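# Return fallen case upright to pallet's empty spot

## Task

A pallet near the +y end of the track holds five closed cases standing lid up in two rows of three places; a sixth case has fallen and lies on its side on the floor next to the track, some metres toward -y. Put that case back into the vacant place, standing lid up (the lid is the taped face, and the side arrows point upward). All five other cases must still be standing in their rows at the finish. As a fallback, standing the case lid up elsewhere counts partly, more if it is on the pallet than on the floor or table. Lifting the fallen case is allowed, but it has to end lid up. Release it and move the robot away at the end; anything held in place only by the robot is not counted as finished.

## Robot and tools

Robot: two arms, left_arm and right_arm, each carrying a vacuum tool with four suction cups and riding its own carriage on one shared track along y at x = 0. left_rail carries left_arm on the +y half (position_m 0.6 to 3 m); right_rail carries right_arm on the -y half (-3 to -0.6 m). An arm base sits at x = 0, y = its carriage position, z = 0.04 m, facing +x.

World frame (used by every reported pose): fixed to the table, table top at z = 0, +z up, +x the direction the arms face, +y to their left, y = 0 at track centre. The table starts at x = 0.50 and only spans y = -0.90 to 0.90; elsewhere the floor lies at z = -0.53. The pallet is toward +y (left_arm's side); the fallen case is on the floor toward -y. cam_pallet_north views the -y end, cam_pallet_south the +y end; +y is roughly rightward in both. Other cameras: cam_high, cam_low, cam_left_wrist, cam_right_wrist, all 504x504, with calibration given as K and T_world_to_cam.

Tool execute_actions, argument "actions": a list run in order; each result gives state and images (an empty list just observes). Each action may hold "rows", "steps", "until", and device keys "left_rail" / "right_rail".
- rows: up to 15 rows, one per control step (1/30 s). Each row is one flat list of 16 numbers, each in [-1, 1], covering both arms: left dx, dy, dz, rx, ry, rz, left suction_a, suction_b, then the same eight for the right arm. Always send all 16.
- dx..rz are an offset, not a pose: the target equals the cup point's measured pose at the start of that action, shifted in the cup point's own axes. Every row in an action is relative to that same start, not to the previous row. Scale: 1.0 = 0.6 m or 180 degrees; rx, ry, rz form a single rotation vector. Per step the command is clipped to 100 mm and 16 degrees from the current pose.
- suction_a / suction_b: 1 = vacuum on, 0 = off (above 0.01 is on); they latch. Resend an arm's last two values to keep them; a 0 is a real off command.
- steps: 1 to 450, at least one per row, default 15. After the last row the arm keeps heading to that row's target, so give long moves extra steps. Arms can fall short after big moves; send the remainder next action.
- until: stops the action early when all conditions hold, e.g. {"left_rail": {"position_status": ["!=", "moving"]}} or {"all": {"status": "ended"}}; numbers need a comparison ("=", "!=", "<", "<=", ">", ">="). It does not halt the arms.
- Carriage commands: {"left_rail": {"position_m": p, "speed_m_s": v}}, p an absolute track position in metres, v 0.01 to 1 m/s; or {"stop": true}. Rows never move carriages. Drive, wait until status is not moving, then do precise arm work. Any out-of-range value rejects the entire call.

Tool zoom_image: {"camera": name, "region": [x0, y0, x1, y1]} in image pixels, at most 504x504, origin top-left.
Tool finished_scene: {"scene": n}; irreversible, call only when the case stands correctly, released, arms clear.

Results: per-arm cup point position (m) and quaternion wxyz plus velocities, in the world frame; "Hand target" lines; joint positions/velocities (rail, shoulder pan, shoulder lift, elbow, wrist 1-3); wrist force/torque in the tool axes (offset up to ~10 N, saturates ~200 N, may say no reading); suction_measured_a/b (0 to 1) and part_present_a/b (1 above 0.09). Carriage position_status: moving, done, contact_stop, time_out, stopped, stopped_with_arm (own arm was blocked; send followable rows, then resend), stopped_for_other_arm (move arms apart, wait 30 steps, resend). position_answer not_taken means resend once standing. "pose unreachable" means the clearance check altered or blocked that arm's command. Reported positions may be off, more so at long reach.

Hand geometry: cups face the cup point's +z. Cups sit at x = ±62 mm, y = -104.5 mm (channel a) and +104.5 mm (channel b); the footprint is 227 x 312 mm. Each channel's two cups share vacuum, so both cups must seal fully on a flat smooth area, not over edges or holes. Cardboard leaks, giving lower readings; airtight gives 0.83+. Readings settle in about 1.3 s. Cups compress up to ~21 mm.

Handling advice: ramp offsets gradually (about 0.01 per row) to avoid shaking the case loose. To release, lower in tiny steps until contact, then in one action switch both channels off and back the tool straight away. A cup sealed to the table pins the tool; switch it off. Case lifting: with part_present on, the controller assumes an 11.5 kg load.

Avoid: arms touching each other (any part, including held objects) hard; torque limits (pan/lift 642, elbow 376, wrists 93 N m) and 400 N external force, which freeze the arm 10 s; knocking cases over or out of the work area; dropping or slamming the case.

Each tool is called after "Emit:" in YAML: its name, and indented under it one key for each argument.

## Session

Emit:
execute_actions:
  actions: []

Scene clock: 0.00 s.
left_arm: end_effector_position=(+0.8504, +1.4915, +0.4402) suction_measured_a=0.00 part_present_a=0 suction_measured_b=0.00 part_present_b=0 end_effector_quat_wxyz=(+0.000, -0.001, +1.000, +0.000) end_effector_velocity=(-0.000, +0.000, +0.000) end_effector_angular_velocity=(-0.000, -0.000, +0.000) | right_arm: end_effector_position=(+0.8493, -1.8058, +0.4393) suction_measured_a=0.00 part_present_a=0 suction_measured_b=0.00 part_present_b=0 end_effector_quat_wxyz=(-0.001, -0.000, +1.000, +0.001) end_effector_velocity=(+0.000, -0.000, -0.000) end_effector_angular_velocity=(+0.000, +0.000, -0.000)
Joint positions: left_arm=[ 1.49  -0.238 -1.498  2.092 -2.165 -1.57   1.331] | right_arm=[-1.806 -0.24  -1.498  2.092 -2.163 -1.569  1.331]
Joint velocities: left_arm=[ 0.  0. -0.  0.  0.  0.  0.] | right_arm=[ 0. -0.  0. -0.  0. -0.  0.]
Wrist force (N, on the end effector, along its own x y z axes, offset not removed): no reading
Wrist torque (N m, same axes, about the end effector's origin, offset not removed): no reading
Hand target (left_arm): +0.850, +1.492, +0.440; +0.000, -0.001, +1.000, +0.000
Hand target (right_arm): +0.849, -1.806, +0.439; -0.001, -0.000, +1.000, +0.001
left_rail: position_m=1.490 position_m_goal=1.490 speed_m_s=1.00 position_status=done position_answer=taken refusals=0
right_rail: position_m=-1.806 position_m_goal=-1.806 speed_m_s=1.00 position_status=done position_answer=taken refusals=0
camera_calibration (this result's frames):
cam_left_wrist: T_world_to_cam=[[0.050411, -0.998677, -0.0101218, 1.4521], [-0.856075, -0.0484281, 0.514579, 0.599996], [-0.514388, -0.0172754, -0.857383, 0.942283], [0, 0, 0, 1]] pos_world=[0.925139, 1.49552, 0.513851]
cam_right_wrist: T_world_to_cam=[[-0.0533576, -0.998494, -0.012731, -1.74886], [-0.835759, 0.0376768, 0.547803, 0.551492], [-0.546498, 0.0398695, -0.836511, 1.00577], [0, 0, 0, 1]] pos_world=[0.91725, -1.80711, 0.516963]

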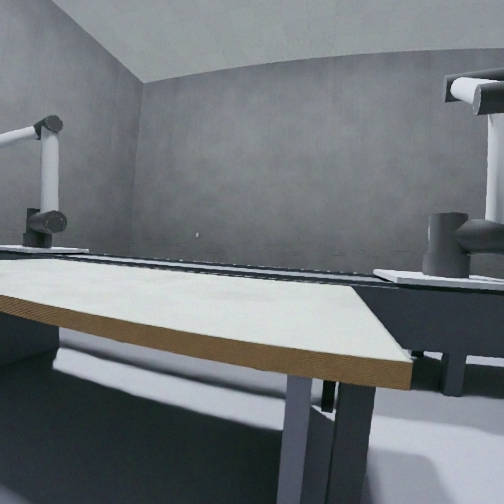

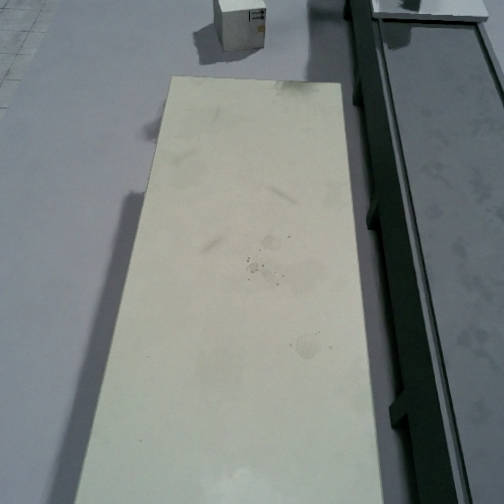

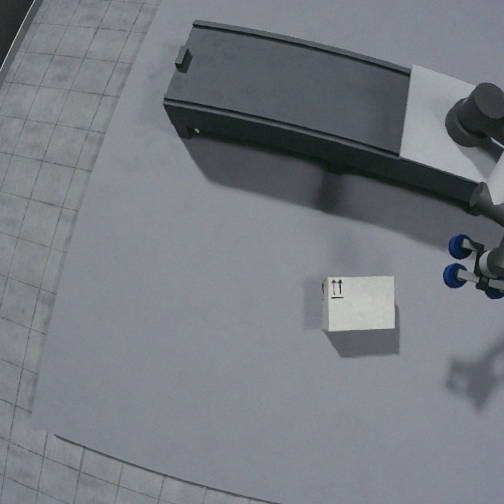

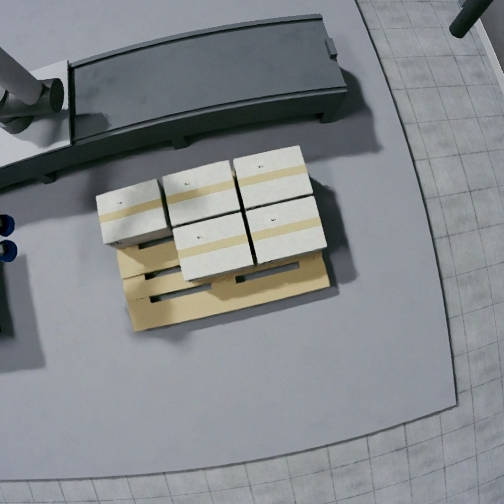

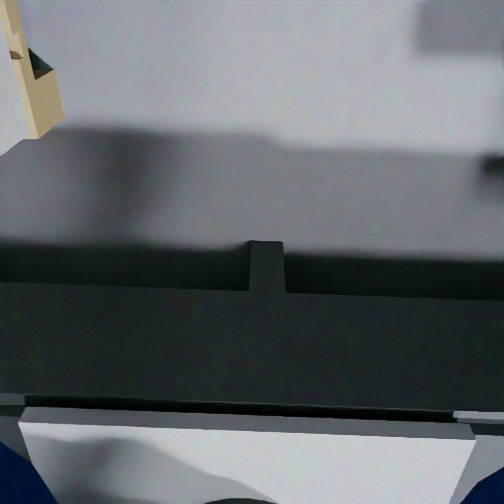

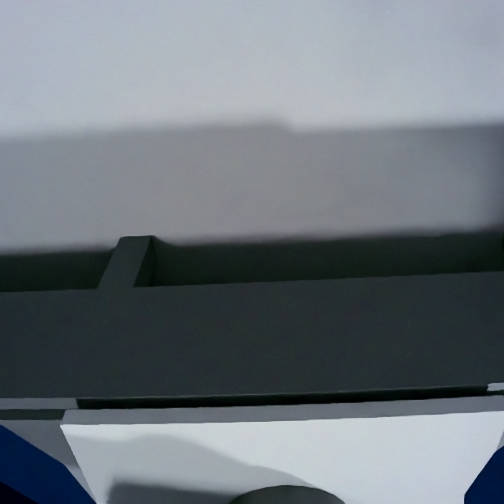

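Emit:
execute_actions:
  actions:
    - {"left_rail":{"position_m":2.25},"rows":[[-0.02,0,0,0,0,0,0,0,-0.01,-0.02,0.02,0,0,0,0,0],[-0.05,0,0,0,0,0,0,0,-0.03,-0.05,0.05,0,0,-0.01,0,0],[-0.1,0,0,0,0,0,0,0,-0.06,-0.1,0.1,0,0,-0.02,0,0],[-0.7,0,0,0,0,0,0,0,-0.357,-0.568,0.55,0,0,-0.083,0,0]],"steps":45}

Scene clock: 1.90 s.
left_arm: end_effector_position=(+1.2700, +2.2516, +0.4402) suction_measured_a=0.00 part_present_a=0 suction_measured_b=0.00 part_present_b=0 end_effector_quat_wxyz=(+0.000, -0.001, +1.000, +0.000) end_effector_velocity=(+0.002, -0.000, +0.000) end_effector_angular_velocity=(+0.000, +0.000, -0.000) | right_arm: end_effector_position=(+1.0628, -2.1461, +0.1099) suction_measured_a=0.00 part_present_a=0 suction_measured_b=0.00 part_present_b=0 end_effector_quat_wxyz=(-0.000, -0.130, +0.991, +0.001) end_effector_velocity=(+0.005, -0.004, -0.004) end_effector_angular_velocity=(+0.000, +0.001, +0.000)
Joint positions: left_arm=[ 2.25  -0.158 -1.05   1.468 -1.989 -1.57   1.41 ] | right_arm=[-1.806 -0.491 -0.954  1.876 -2.491 -1.569  0.818]
Joint velocities: left_arm=[ 0.    -0.     0.003 -0.005  0.002 -0.     0.   ] | right_arm=[ 0.    -0.001  0.009 -0.009  0.001  0.    -0.001]
Wrist force (N, on the end effector, along its own x y z axes, offset not removed): left_arm=[5.3 -8.9 -2.7] | right_arm=[-2.9 1.2 0.4]
Wrist torque (N m, same axes, about the end effector's origin, offset not removed): left_arm=[-0.84 -1.20 -0.35] | right_arm=[0.23 0.83 0.18]
Hand target (left_arm): +1.270, +2.252, +0.440; +0.000, -0.001, +1.000, +0.000
Hand target (right_arm): +1.063, -2.147, +0.109; -0.000, -0.130, +0.991, +0.001
Off the commanded pose (left_arm): 0.001 m, 0 deg.
Off the commanded pose (right_arm): 0.002 m, 0 deg.
left_rail: position_m=2.250 position_m_goal=2.250 speed_m_s=1.00 position_status=done position_answer=taken refusals=0
right_rail: position_m=-1.806 position_m_goal=-1.806 speed_m_s=1.00 position_status=done position_answer=taken refusals=0
camera_calibration (this result's frames):
cam_left_wrist: T_world_to_cam=[[0.0503063, -0.998682, -0.0101556, 2.19018], [-0.856065, -0.0483553, 0.514601, 0.995901], [-0.514414, -0.0171939, -0.857369, 1.17109], [0, 0, 0, 1]] pos_world=[1.3448, 2.25559, 0.513806]
cam_right_wrist: T_world_to_cam=[[0.2059, -0.978482, -0.013336, -2.31397], [-0.817854, -0.17955, 0.546696, 0.438064], [-0.537327, -0.101658, -0.837225, 0.547042], [0, 0, 0, 1]] pos_world=[1.12866, -2.12991, 0.18765]

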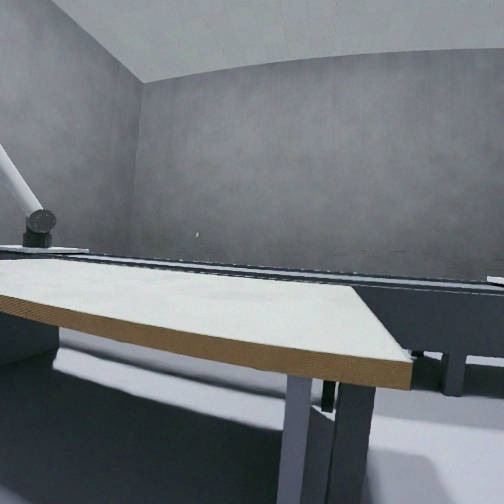

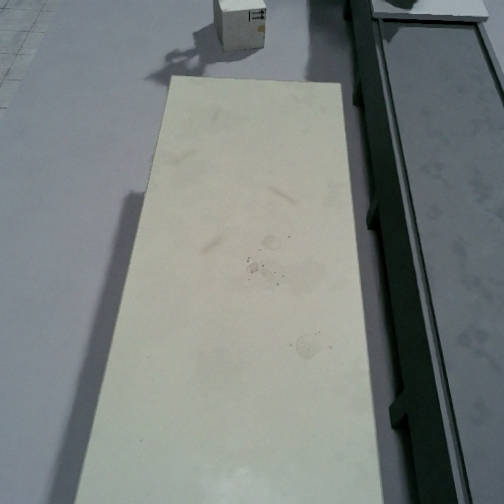

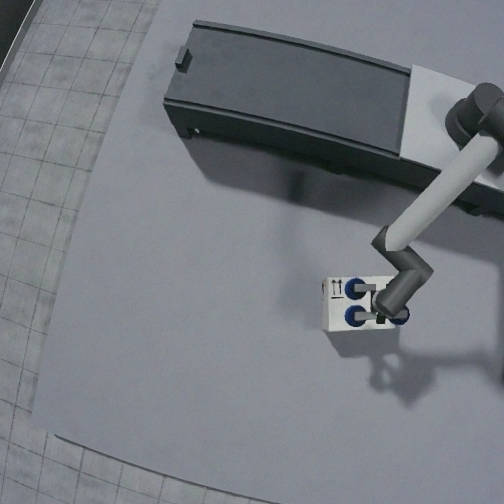

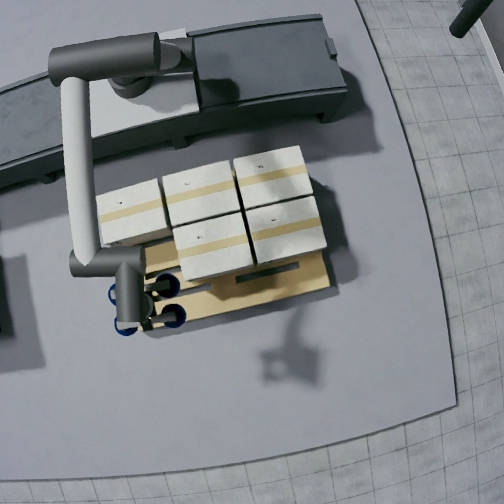

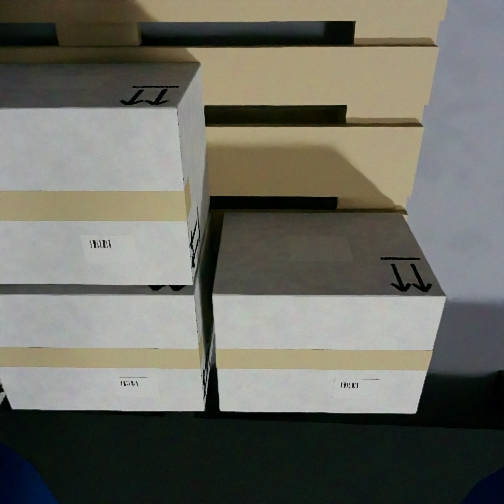

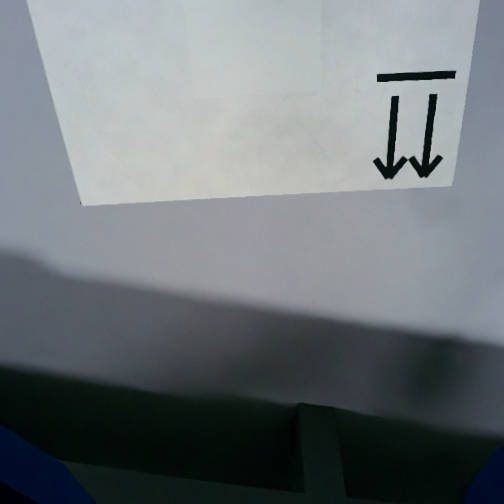

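Emit:
execute_actions:
  actions:
    - {"rows":[[0.02,0.02,0.02,0,0,0,0,0,0,0,0.03,0,0,0,0,0],[0.05,0.05,0.05,0,0,0,0,0,0,0,0.08,0,0,0,0,0],[0.375,0.44,0.4,0,0,-0.017,0,0,0.005,0.012,0.54,0,0,-0.0035,0,0]],"steps":34}
    - {"rows":[[0,0,0.4,0,0,0,0,0,0,0,0.005,0,0,0,1,1],[0,0,0.4,0,0,0,0,0,0,0,0.01,0,0,0,1,1],[0,0,0.4,0,0,0,0,0,0,0,0.015,0,0,0,1,1],[0,0,0.4,0,0,0,0,0,0,0,0.02,0,0,0,1,1],[0,0,0.4,0,0,0,0,0,0,0,0.025,0,0,0,1,1],[0,0,0.4,0,0,0,0,0,0,0,0.03,0,0,0,1,1],[0,0,0.4,0,0,0,0,0,0,0,0.035,0,0,0,1,1],[0,0,0.4,0,0,0,0,0,0,0,0.04,0,0,0,1,1],[0,0,0.4,0,0,0,0,0,0,0,0.045,0,0,0,1,1],[0,0,0.4,0,0,0,0,0,0,0,0.05,0,0,0,1,1],[0,0,0.4,0,0,0,0,0,0,0,0.055,0,0,0,1,1],[0,0,0.4,0,0,0,0,0,0,0,0.06,0,0,0,1,1]],"steps":24}

Scene clock: 4.43 s.
left_arm: end_effector_position=(+1.0453, +2.5136, -0.0365) suction_measured_a=0.00 part_present_a=0 suction_measured_b=0.00 part_present_b=0 end_effector_quat_wxyz=(-0.000, -0.028, +1.000, +0.001) end_effector_velocity=(+0.005, +0.001, -0.016) end_effector_angular_velocity=(+0.001, -0.003, +0.000) | right_arm: end_effector_position=(+1.0581, -2.1400, -0.2487) suction_measured_a=0.48 part_present_a=1 suction_measured_b=0.44 part_present_b=1 end_effector_quat_wxyz=(-0.000, -0.136, +0.991, +0.001) end_effector_velocity=(+0.001, -0.000, -0.004) end_effector_angular_velocity=(+0.001, -0.001, -0.000)
Joint positions: left_arm=[ 2.25   0.059 -0.824  1.949 -2.695 -1.57   1.574] | right_arm=[-1.806 -0.489 -0.567  1.852 -2.855 -1.569  0.81 ]
Joint velocities: left_arm=[ 0.     0.001  0.021 -0.008 -0.017  0.001  0.001] | right_arm=[ 0.     0.     0.005 -0.004 -0.001  0.001  0.   ]
Wrist force (N, on the end effector, along its own x y z axes, offset not removed): left_arm=[6.1 -8.8 -1.3] | right_arm=[-0.9 -18.5 -9.4]
Wrist torque (N m, same axes, about the end effector's origin, offset not removed): left_arm=[-0.76 -1.36 -0.39] | right_arm=[8.15 -0.02 -0.72]
Hand target (left_arm): +1.046, +2.514, -0.038; -0.000, -0.028, +1.000, +0.001
Hand target (right_arm): +1.058, -2.140, -0.249; -0.000, -0.136, +0.991, +0.001
Off the commanded pose (left_arm): 0.002 m, 0 deg.
Off the commanded pose (right_arm): 0.001 m, 0 deg.
left_rail: position_m=2.250 position_m_goal=2.250 speed_m_s=1.00 position_status=done position_answer=taken refusals=0
right_rail: position_m=-1.806 position_m_goal=-1.806 speed_m_s=1.00 position_status=done position_answer=taken refusals=0
camera_calibration (this result's frames):
cam_left_wrist: T_world_to_cam=[[0.103662, -0.994559, -0.0103601, 2.39211], [-0.851695, -0.0941415, 0.515513, 1.17204], [-0.513683, -0.0446155, -0.856819, 0.719458], [0, 0, 0, 1]] pos_world=[1.11982, 2.52153, 0.0370262]
cam_right_wrist: T_world_to_cam=[[0.216666, -0.976162, -0.0127717, -2.31816], [-0.816116, -0.188291, 0.546353, 0.61079], [-0.535734, -0.107953, -0.837458, 0.229714], [0, 0, 0, 1]] pos_world=[1.12381, -2.12309, -0.170938]

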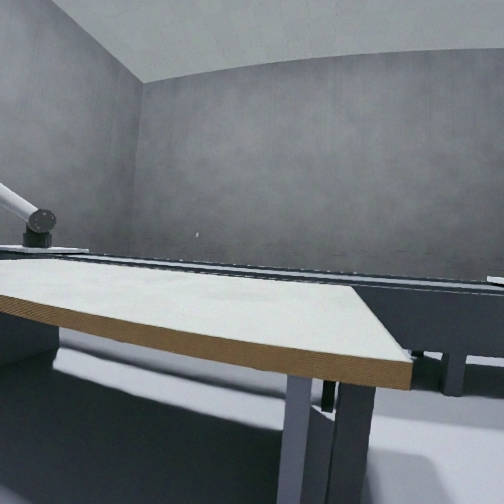

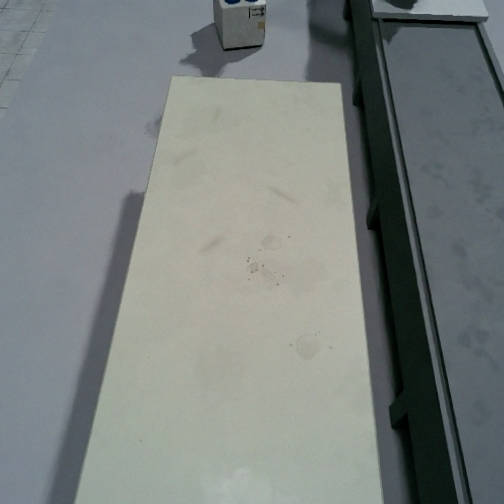

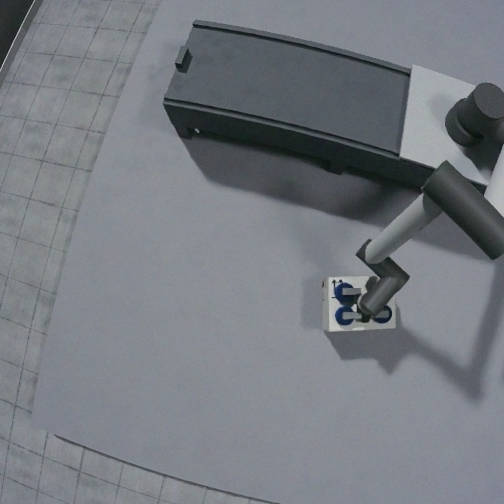

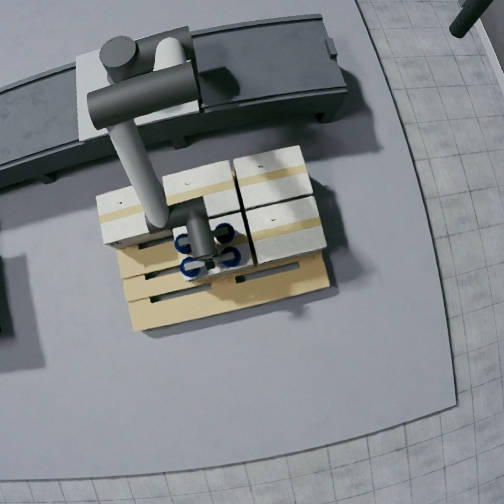

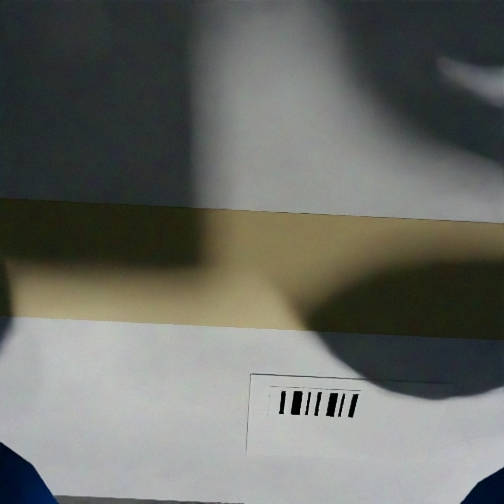

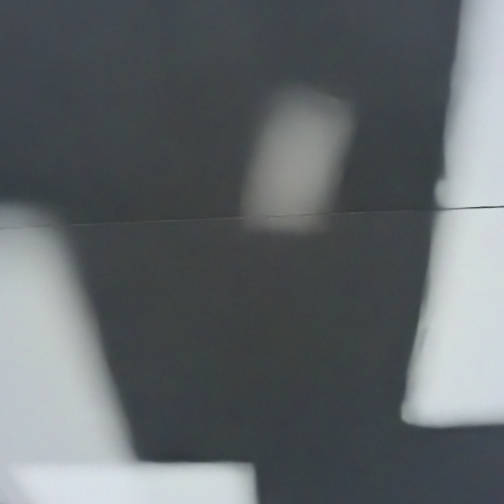

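Emit:
zoom_image:
  camera: "cam_pallet_south"
  region: [90,160,270,340]

Region (90, 160, 270, 340) of cam_pallet_south's 504x504 image, scaled by 2.800, with more detail than that image has.

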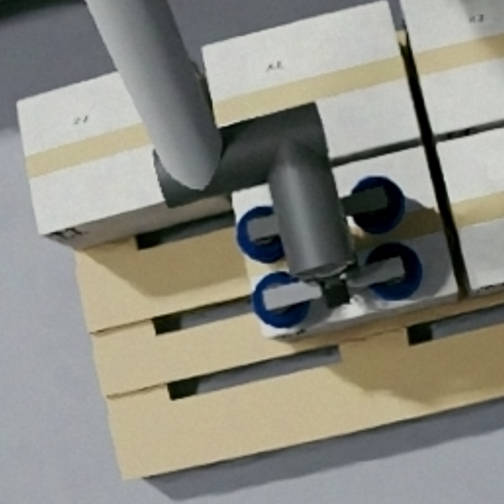

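Emit:
execute_actions:
  actions:
    - {"rows":[[0.005,0.005,0.01,0,0,0,0,0,0,0,-0.01,0,0,0,1,1],[0.01,0.01,0.02,0,0,0,0,0,0,0,-0.025,0,0,0,1,1],[0.015,0.015,0.03,0,0,0,0,0,0,0,-0.045,0,0,0,1,1],[0.02,0.02,0.04,0,0,0,0,0,0,0.01,-0.07,0,0,0,1,1],[0.025,0.025,0.05,0,0,0,0,0,0,0.02,-0.1,0,0,0.01,1,1],[0.028,0.03,0.06,0,0,0,0,0,0,0.04,-0.13,0,0,0.025,1,1],[0.028,0.03,0.068,0,0,0,0,0,0,0.07,-0.16,0,0,0.045,1,1],[0.028,0.03,0.075,0,0,0,0,0,0.01,0.1,-0.2,0,0,0.07,1,1],[0.028,0.03,0.08,0,0,0,0,0,0.02,1,-1,0,0,0.587,1,1],[0.028,0.03,0.085,0,0,0,0,0,0.02,1,-1,0,0,0.587,1,1],[0.028,0.03,0.09,0,0,0,0,0,0.02,1,-1,0,0,0.587,1,1],[0.028,0.03,0.095,0,0,0,0,0,0.02,1,-1,0,0,0.587,1,1],[0.028,0.03,0.1,0,0,0,0,0,0.02,1,-1,0,0,0.587,1,1],[0.028,0.03,0.103,0,0,0,0,0,0.02,1,-1,0,0,0.587,1,1]],"steps":58}

Scene clock: 6.97 s.
left_arm: end_effector_position=(+1.0275, +2.5306, -0.0983) suction_measured_a=0.00 part_present_a=0 suction_measured_b=0.00 part_present_b=0 end_effector_quat_wxyz=(-0.000, -0.028, +1.000, +0.001) end_effector_velocity=(-0.000, +0.000, -0.000) end_effector_angular_velocity=(-0.000, +0.000, +0.000) | right_arm: end_effector_position=(+0.8877, -1.5736, +0.3420) suction_measured_a=0.90 part_present_a=1 suction_measured_b=0.90 part_present_b=1 end_effector_quat_wxyz=(+0.002, +0.701, +0.714, +0.004) end_effector_velocity=(-0.023, +0.075, +0.079) end_effector_angular_velocity=(-0.023, +0.077, -0.163)
Joint positions: left_arm=[ 2.25   0.076 -0.76   1.963 -2.774 -1.57   1.591] | right_arm=[-1.806  0.034 -1.346  2.08  -2.313 -1.567  3.157]
Joint velocities: left_arm=[ 0.  0.  0.  0. -0. -0. -0.] | right_arm=[ 0.     0.092 -0.061 -0.086  0.224 -0.023  0.254]
Wrist force (N, on the end effector, along its own x y z axes, offset not removed): left_arm=[12.7 -12.0 -29.4] | right_arm=[10.8 -4.5 -26.7]
Wrist torque (N m, same axes, about the end effector's origin, offset not removed): left_arm=[-0.88 -1.15 -0.32] | right_arm=[3.73 1.03 0.13]
Hand target (left_arm): +1.027, +2.531, -0.098; -0.000, -0.028, +1.000, +0.001
Hand target (right_arm): +0.885, -1.565, +0.351; -0.001, +0.707, +0.707, +0.000
Off the commanded pose (left_arm): 0.000 m, 0 deg.
Off the commanded pose (right_arm): 0.013 m, 1 deg.
left_rail: position_m=2.250 position_m_goal=2.250 speed_m_s=1.00 position_status=done position_answer=taken refusals=0
right_rail: position_m=-1.806 position_m_goal=-1.806 speed_m_s=1.00 position_status=done position_answer=taken refusals=0
camera_calibration (this result's frames):
cam_left_wrist: T_world_to_cam=[[0.103661, -0.994559, -0.0103542, 2.41029], [-0.851691, -0.0941373, 0.51552, 1.19033], [-0.51369, -0.0446209, -0.856815, 0.658143], [0, 0, 0, 1]] pos_world=[1.10202, 2.53859, -0.0247743]
cam_right_wrist: T_world_to_cam=[[-0.999182, 0.0354976, -0.0193935, 0.952767], [0.0190107, 0.8353, 0.549466, 1.12392], [0.0357041, 0.548648, -0.835291, 1.21947], [0, 0, 0, 1]] pos_world=[0.887081, -1.64169, 0.419528]

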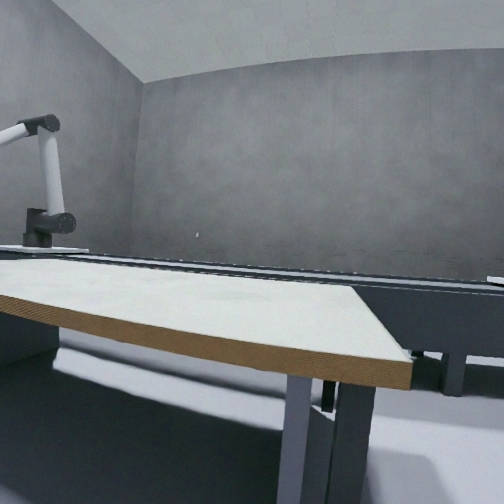

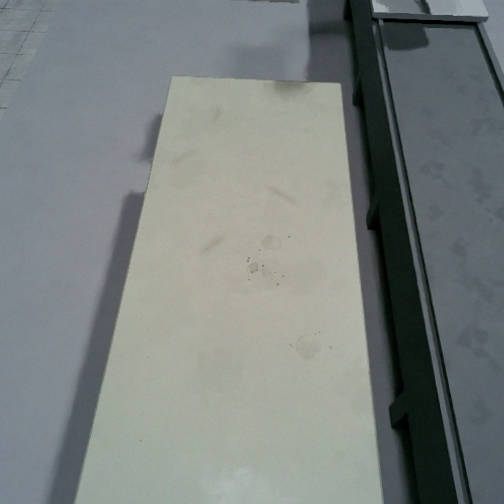

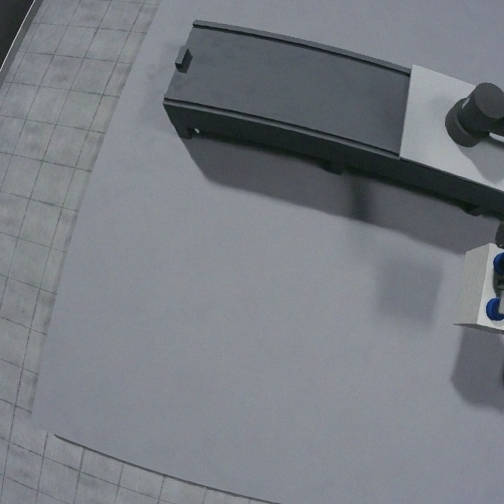

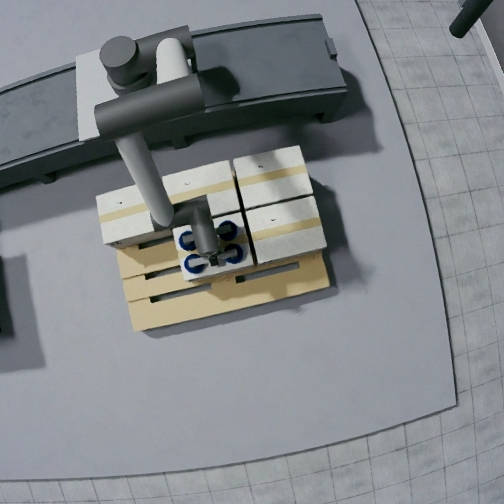

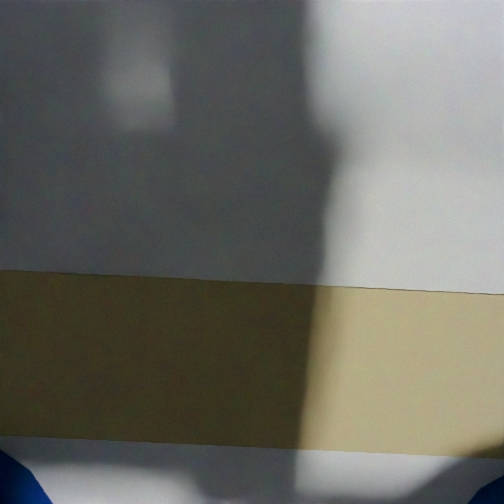

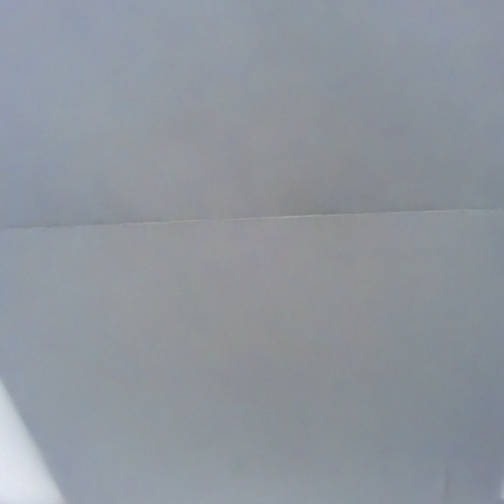

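Emit:
execute_actions:
  actions:
    - {"steps":1}
    - {"rows":[[0,0,-0.02,0,0,0,0,0,0.015,0,0,0,0,0,1,1],[0,0,-0.05,0,0,0,0,0,0.04,0,0,0,0,0,1,1],[0,0,-0.09,0,0,0,0,0,0.07,-0.01,0,0,0,0,1,1],[0,0,-0.14,0,0,0,0,0,0.11,-0.02,0,0,0,0,1,1],[0,0,-0.5,0,0,0,0,0,0.7,-0.13,-0.03,0,0,0,1,1]],"steps":20}
    - {"left_rail":{"position_m":0.6},"rows":[[0.4,-0.8,-0.6,0,0,0.03,0,0,0.3,-0.05,0,0,0.02,0,1,1],[0.4,-0.8,-0.6,0,0,0.06,0,0,0.3,-0.05,0,0,0.04,0,1,1],[0.4,-0.8,-0.6,0,0,0.518,0,0,0.3,-0.05,0,0,0.07,0,1,1],[0.4,-0.8,-0.6,0,0,0.518,0,0,0.8,-0.09,0,0,0.5,0,1,1]],"steps":55}

Scene clock: 9.63 s.
left_arm: end_effector_position=(+0.8140, +0.5118, +0.5291) suction_measured_a=0.00 part_present_a=0 suction_measured_b=0.00 part_present_b=0 end_effector_quat_wxyz=(+0.002, +0.707, +0.707, +0.003) end_effector_velocity=(-0.001, -0.707, +0.001) end_effector_angular_velocity=(+0.000, +0.000, -0.002) | right_arm: end_effector_position=(+0.7704, -0.8187, +0.3623) suction_measured_a=0.90 part_present_a=1 suction_measured_b=0.90 part_present_b=1 end_effector_quat_wxyz=(+0.499, -0.497, -0.508, -0.495) end_effector_velocity=(+0.004, +0.004, +0.003) end_effector_angular_velocity=(+0.107, +0.020, -0.061)
Joint positions: left_arm=[ 0.723 -0.496 -1.569  2.026 -2.033 -1.567  2.646] | right_arm=[-1.806  0.54  -0.708  1.754 -4.165 -0.525  4.686]
Joint velocities: left_arm=[-0.705 -0.002 -0.001 -0.001  0.002 -0.     0.   ] | right_arm=[ 0.     0.009  0.045 -0.047 -0.216 -0.068  0.208]
Wrist force (N, on the end effector, along its own x y z axes, offset not removed): left_arm=[-2.3 -6.7 -3.9] | right_arm=[23.6 1.4 4.0]
Wrist torque (N m, same axes, about the end effector's origin, offset not removed): left_arm=[-0.60 -0.32 -0.30] | right_arm=[0.24 3.68 3.33]
Hand target (left_arm): +0.814, +0.479, +0.529; +0.002, +0.707, +0.707, +0.003
Hand target (right_arm): +0.771, -0.818, +0.363; +0.501, -0.497, -0.503, -0.499
Off the commanded pose (left_arm): 0.001 m, 0 deg.
Off the commanded pose (right_arm): 0.001 m, 1 deg.
left_rail: position_m=0.723 position_m_goal=0.600 speed_m_s=1.00 position_status=moving position_answer=taken refusals=0
right_rail: position_m=-1.806 position_m_goal=-1.806 speed_m_s=1.00 position_status=done position_answer=taken refusals=0
camera_calibration (this result's frames):
cam_left_wrist: T_world_to_cam=[[-0.998758, -0.0474577, -0.0151862, 0.846244], [-0.0484842, 0.855274, 0.515904, -0.644873], [-0.0114952, 0.515999, -0.856512, 0.300128], [0, 0, 0, 1]] pos_world=[0.817376, 0.436838, 0.602607]
cam_right_wrist: T_world_to_cam=[[-0.998867, -0.00384807, 0.0474271, 0.752465], [0.0420962, -0.536118, 0.843093, -0.762495], [0.0221823, 0.844134, 0.535673, 0.582121], [0, 0, 0, 1]] pos_world=[0.770798, -0.89728, 0.29534]

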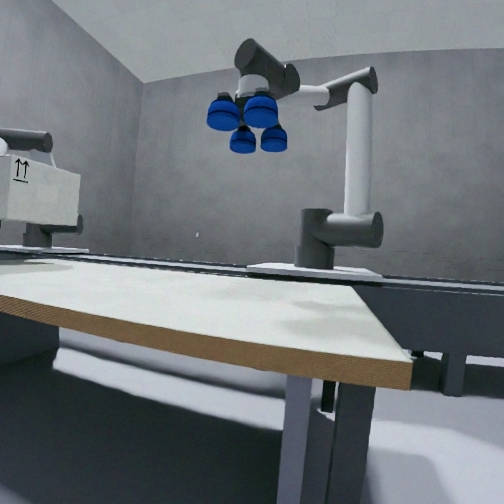

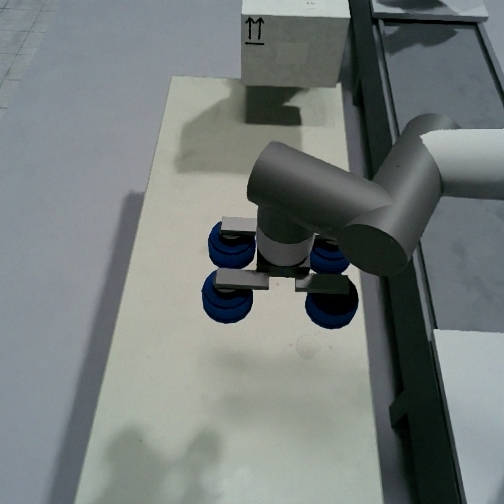

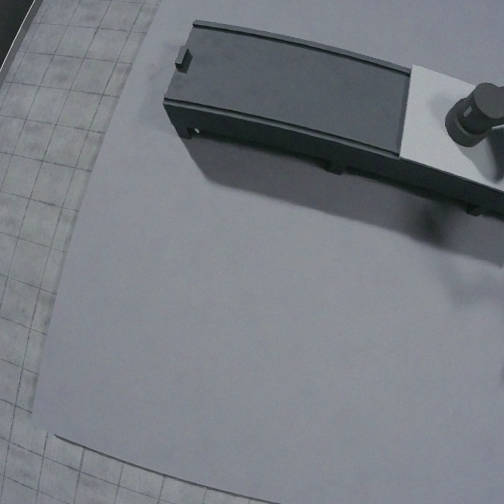

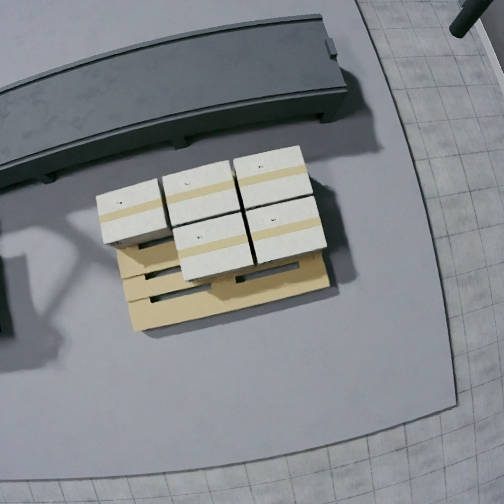

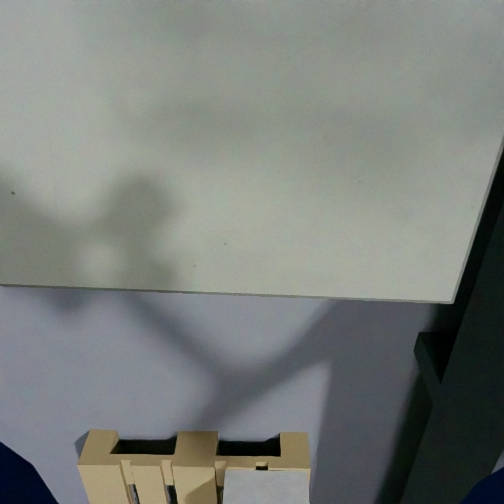

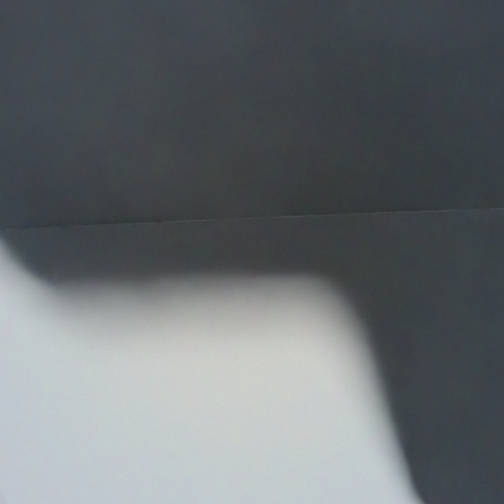

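Emit:
execute_actions:
  actions:
    - {"rows":[[-0.01,0,0,0,0,0,0,0,-0.01,0,0,-0.0048,0.0035,0.0022,1,1],[-0.03,0,0,0,0,0,0,0,-0.025,0,0,-0.0048,0.0035,0.0022,1,1],[-0.06,0,0,0,0,0,0,0,-0.045,0,0,-0.0048,0.0035,0.0022,1,1],[-0.1,0,0,0,0,0,0,0,-0.07,0,0,-0.0048,0.0035,0.0022,1,1],[-0.65,-0.07,-0.06,0.002,0,0,0,0,-0.1,0,0,-0.0048,0.0035,0.0022,1,1],[-0.65,-0.07,-0.06,0.002,0,0,0,0,-0.14,0,0,-0.0048,0.0035,0.0022,1,1],[-0.65,-0.07,-0.06,0.002,0,0,0,0,-0.344,0,0,-0.0048,0.0035,0.0022,1,1]],"steps":32}

Emit:
zoom_image:
  camera: "cam_high"
  region: [0,200,90,290]

Scene clock: 10.93 s.
left_arm: end_effector_position=(+0.7705, +0.0039, +0.5642) suction_measured_a=0.00 part_present_a=0 suction_measured_b=0.00 part_present_b=0 end_effector_quat_wxyz=(-0.000, +0.707, +0.707, +0.000) end_effector_velocity=(+0.004, -0.045, +0.004) end_effector_angular_velocity=(+0.005, +0.001, +0.004) | right_arm: end_effector_position=(+0.7719, -0.8209, +0.1563) suction_measured_a=0.90 part_present_a=1 suction_measured_b=0.90 part_present_b=1 end_effector_quat_wxyz=(+0.500, -0.500, -0.500, -0.500) end_effector_velocity=(+0.000, +0.001, -0.002) end_effector_angular_velocity=(+0.001, +0.000, +0.000)
Joint positions: left_arm=[ 0.6   -0.866 -1.431  1.821 -1.961 -1.571  2.276] | right_arm=[-1.806  0.54  -0.486  1.695 -4.35  -0.539  4.712]
Joint velocities: left_arm=[ 0.    -0.028  0.034 -0.046  0.016  0.002 -0.032] | right_arm=[ 0.     0.     0.003 -0.002 -0.002 -0.     0.001]
Wrist force (N, on the end effector, along its own x y z axes, offset not removed): left_arm=[3.3 -7.5 -2.4] | right_arm=[22.6 1.6 2.4]
Wrist torque (N m, same axes, about the end effector's origin, offset not removed): left_arm=[-0.74 -0.86 -0.41] | right_arm=[0.74 3.39 3.51]
Hand target (left_arm): +0.771, -0.001, +0.565; -0.000, +0.707, +0.707, +0.000
Hand target (right_arm): +0.772, -0.821, +0.156; +0.500, -0.500, -0.500, -0.500
Off the commanded pose (left_arm): 0.005 m, 0 deg.
Off the commanded pose (right_arm): 0.000 m, 0 deg.
left_rail: position_m=0.600 position_m_goal=0.600 speed_m_s=1.00 position_status=done position_answer=taken refusals=0
right_rail: position_m=-1.806 position_m_goal=-1.806 speed_m_s=1.00 position_status=done position_answer=taken refusals=0
camera_calibration (this result's frames):
cam_left_wrist: T_world_to_cam=[[-0.998852, -0.0470225, -0.00916894, 0.775978], [-0.0450168, 0.855739, 0.515446, -0.233194], [-0.0163913, 0.515267, -0.856873, 0.595757], [0, 0, 0, 1]] pos_world=[0.774355, -0.0709316, 0.637802]
cam_right_wrist: T_world_to_cam=[[-0.99847, 0.0107758, 0.0542445, 0.774364], [0.039576, -0.545902, 0.836914, -0.595174], [0.0386306, 0.83778, 0.54464, 0.674987], [0, 0, 0, 1]] pos_world=[0.770659, -0.898742, 0.088479]

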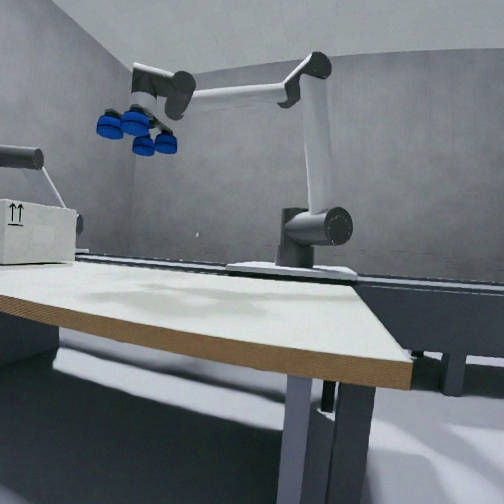

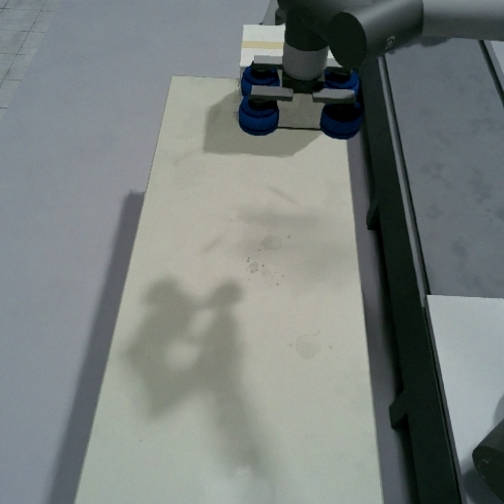

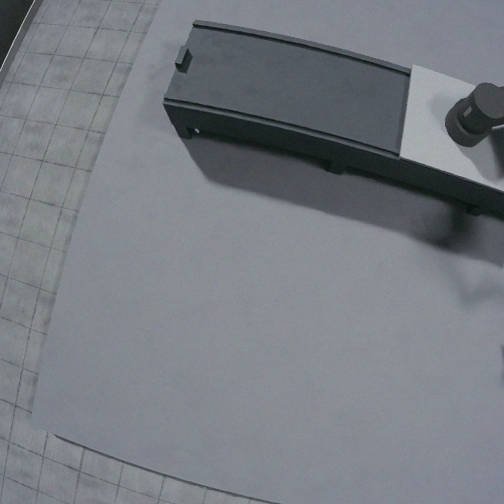

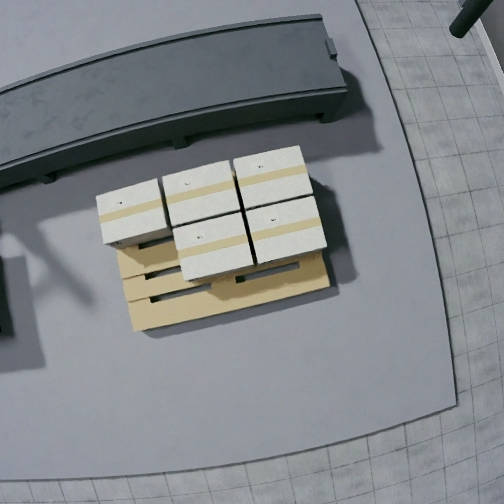

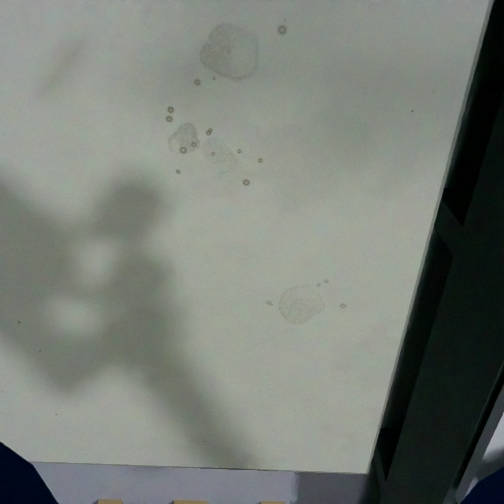

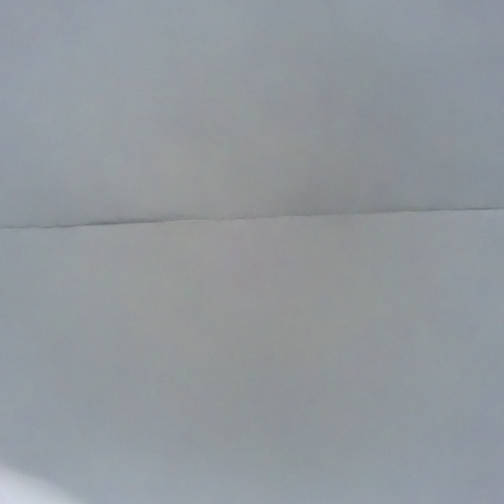

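Region (0, 200, 90, 290) of cam_high's 504x504 image, scaled by 5.600, with more detail than that image has.

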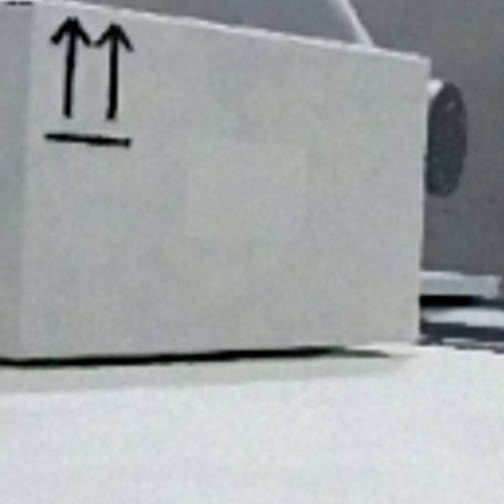

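Emit:
execute_actions:
  actions:
    - {"rows":[[-0.02,0,0,0,0,0,0,0,-0.004,0,0,0,0,0,1,1],[-0.04,0,0,0,0,0,0,0,-0.008,0,0,0,0,0,1,1],[-0.06,0,0,0,0,0,0,0,-0.011,0,0,0,0,0,1,1]],"steps":10}

Emit:
zoom_image:
  camera: "cam_high"
  region: [0,200,90,290]

Scene clock: 11.33 s.
left_arm: end_effector_position=(+0.7704, -0.0281, +0.5642) suction_measured_a=0.00 part_present_a=0 suction_measured_b=0.00 part_present_b=0 end_effector_quat_wxyz=(-0.000, +0.707, +0.707, +0.000) end_effector_velocity=(+0.001, -0.036, -0.000) end_effector_angular_velocity=(-0.000, +0.001, -0.000) | right_arm: end_effector_position=(+0.7719, -0.8209, +0.1503) suction_measured_a=0.90 part_present_a=1 suction_measured_b=0.90 part_present_b=1 end_effector_quat_wxyz=(+0.500, -0.500, -0.500, -0.500) end_effector_velocity=(+0.000, +0.000, -0.006) end_effector_angular_velocity=(+0.000, -0.001, +0.000)
Joint positions: left_arm=[ 0.6   -0.888 -1.409  1.795 -1.957 -1.57   2.255] | right_arm=[-1.806  0.54  -0.479  1.692 -4.354 -0.539  4.712]
Joint velocities: left_arm=[ 0.    -0.022  0.026 -0.031  0.005 -0.    -0.022] | right_arm=[ 0.    -0.     0.007 -0.003 -0.004 -0.    -0.001]
Wrist force (N, on the end effector, along its own x y z axes, offset not removed): left_arm=[3.4 -8.0 -3.1] | right_arm=[20.6 -0.7 1.6]
Wrist torque (N m, same axes, about the end effector's origin, offset not removed): left_arm=[-0.72 -1.03 -0.45] | right_arm=[0.45 3.44 3.39]
Hand target (left_arm): +0.770, -0.032, +0.564; -0.000, +0.707, +0.707, +0.000
Hand target (right_arm): +0.772, -0.821, +0.150; +0.500, -0.500, -0.500, -0.500
Off the commanded pose (left_arm): 0.004 m, 0 deg.
Off the commanded pose (right_arm): 0.001 m, 0 deg.
left_rail: position_m=0.600 position_m_goal=0.600 speed_m_s=1.00 position_status=done position_answer=taken refusals=0
right_rail: position_m=-1.806 position_m_goal=-1.806 speed_m_s=1.00 position_status=done position_answer=taken refusals=0
camera_calibration (this result's frames):
cam_left_wrist: T_world_to_cam=[[-0.998852, -0.0469785, -0.0093415, 0.774386], [-0.0450673, 0.855713, 0.515485, -0.205738], [-0.0162231, 0.515314, -0.856848, 0.612134], [0, 0, 0, 1]] pos_world=[0.774156, -0.103009, 0.637795]
cam_right_wrist: T_world_to_cam=[[-0.998465, 0.0107559, 0.0543266, 0.774613], [0.0396567, -0.545879, 0.836925, -0.590251], [0.0386576, 0.837795, 0.544615, 0.678184], [0, 0, 0, 1]] pos_world=[0.770615, -0.898716, 0.0825646]

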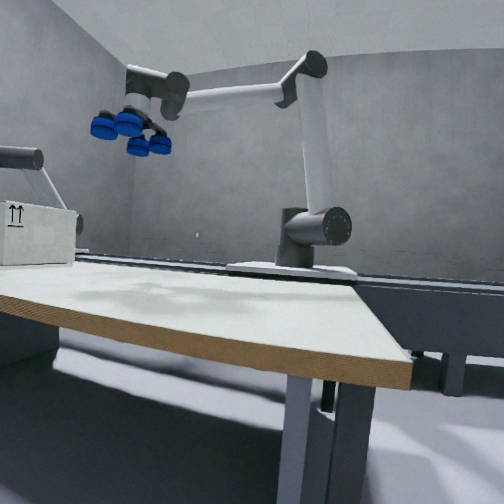

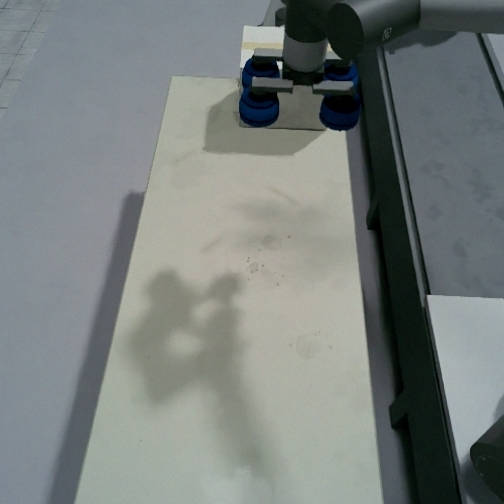

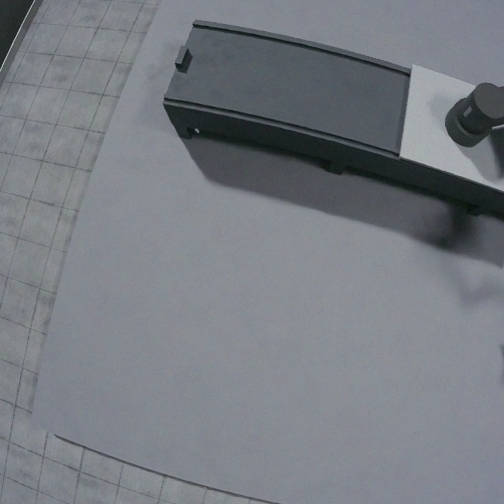

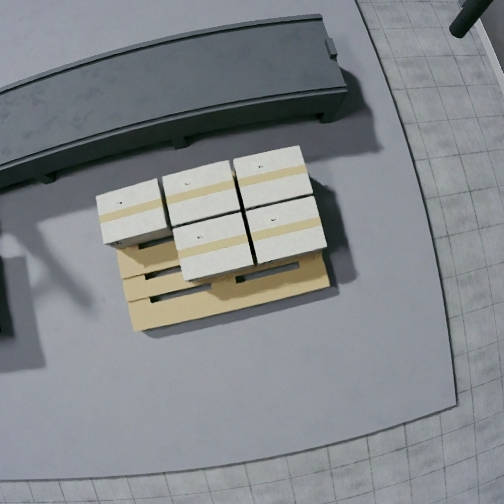

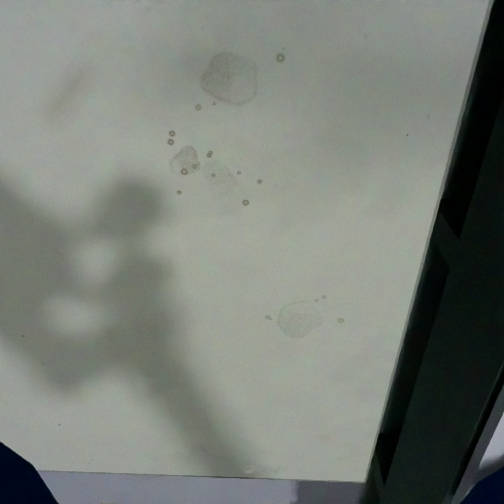

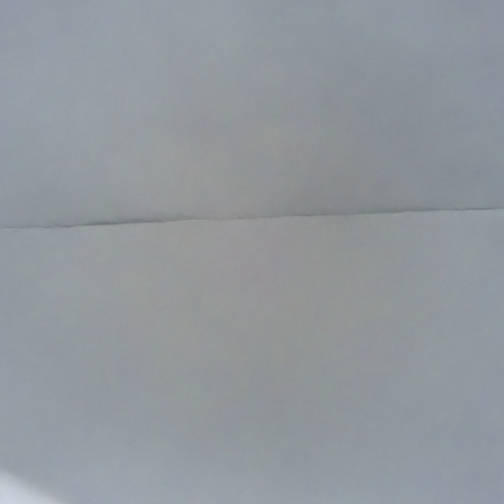

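Region (0, 200, 90, 290) of cam_high's 504x504 image, scaled by 5.600, with more detail than that image has.

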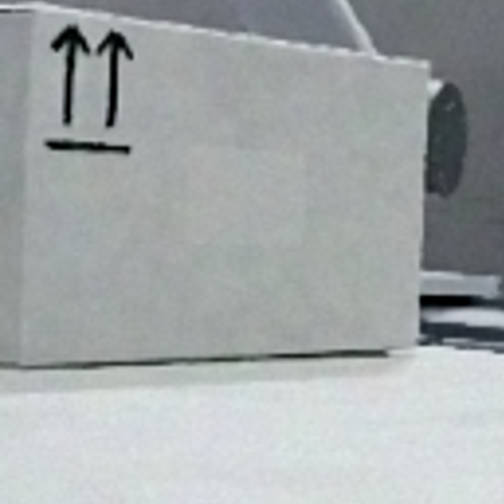

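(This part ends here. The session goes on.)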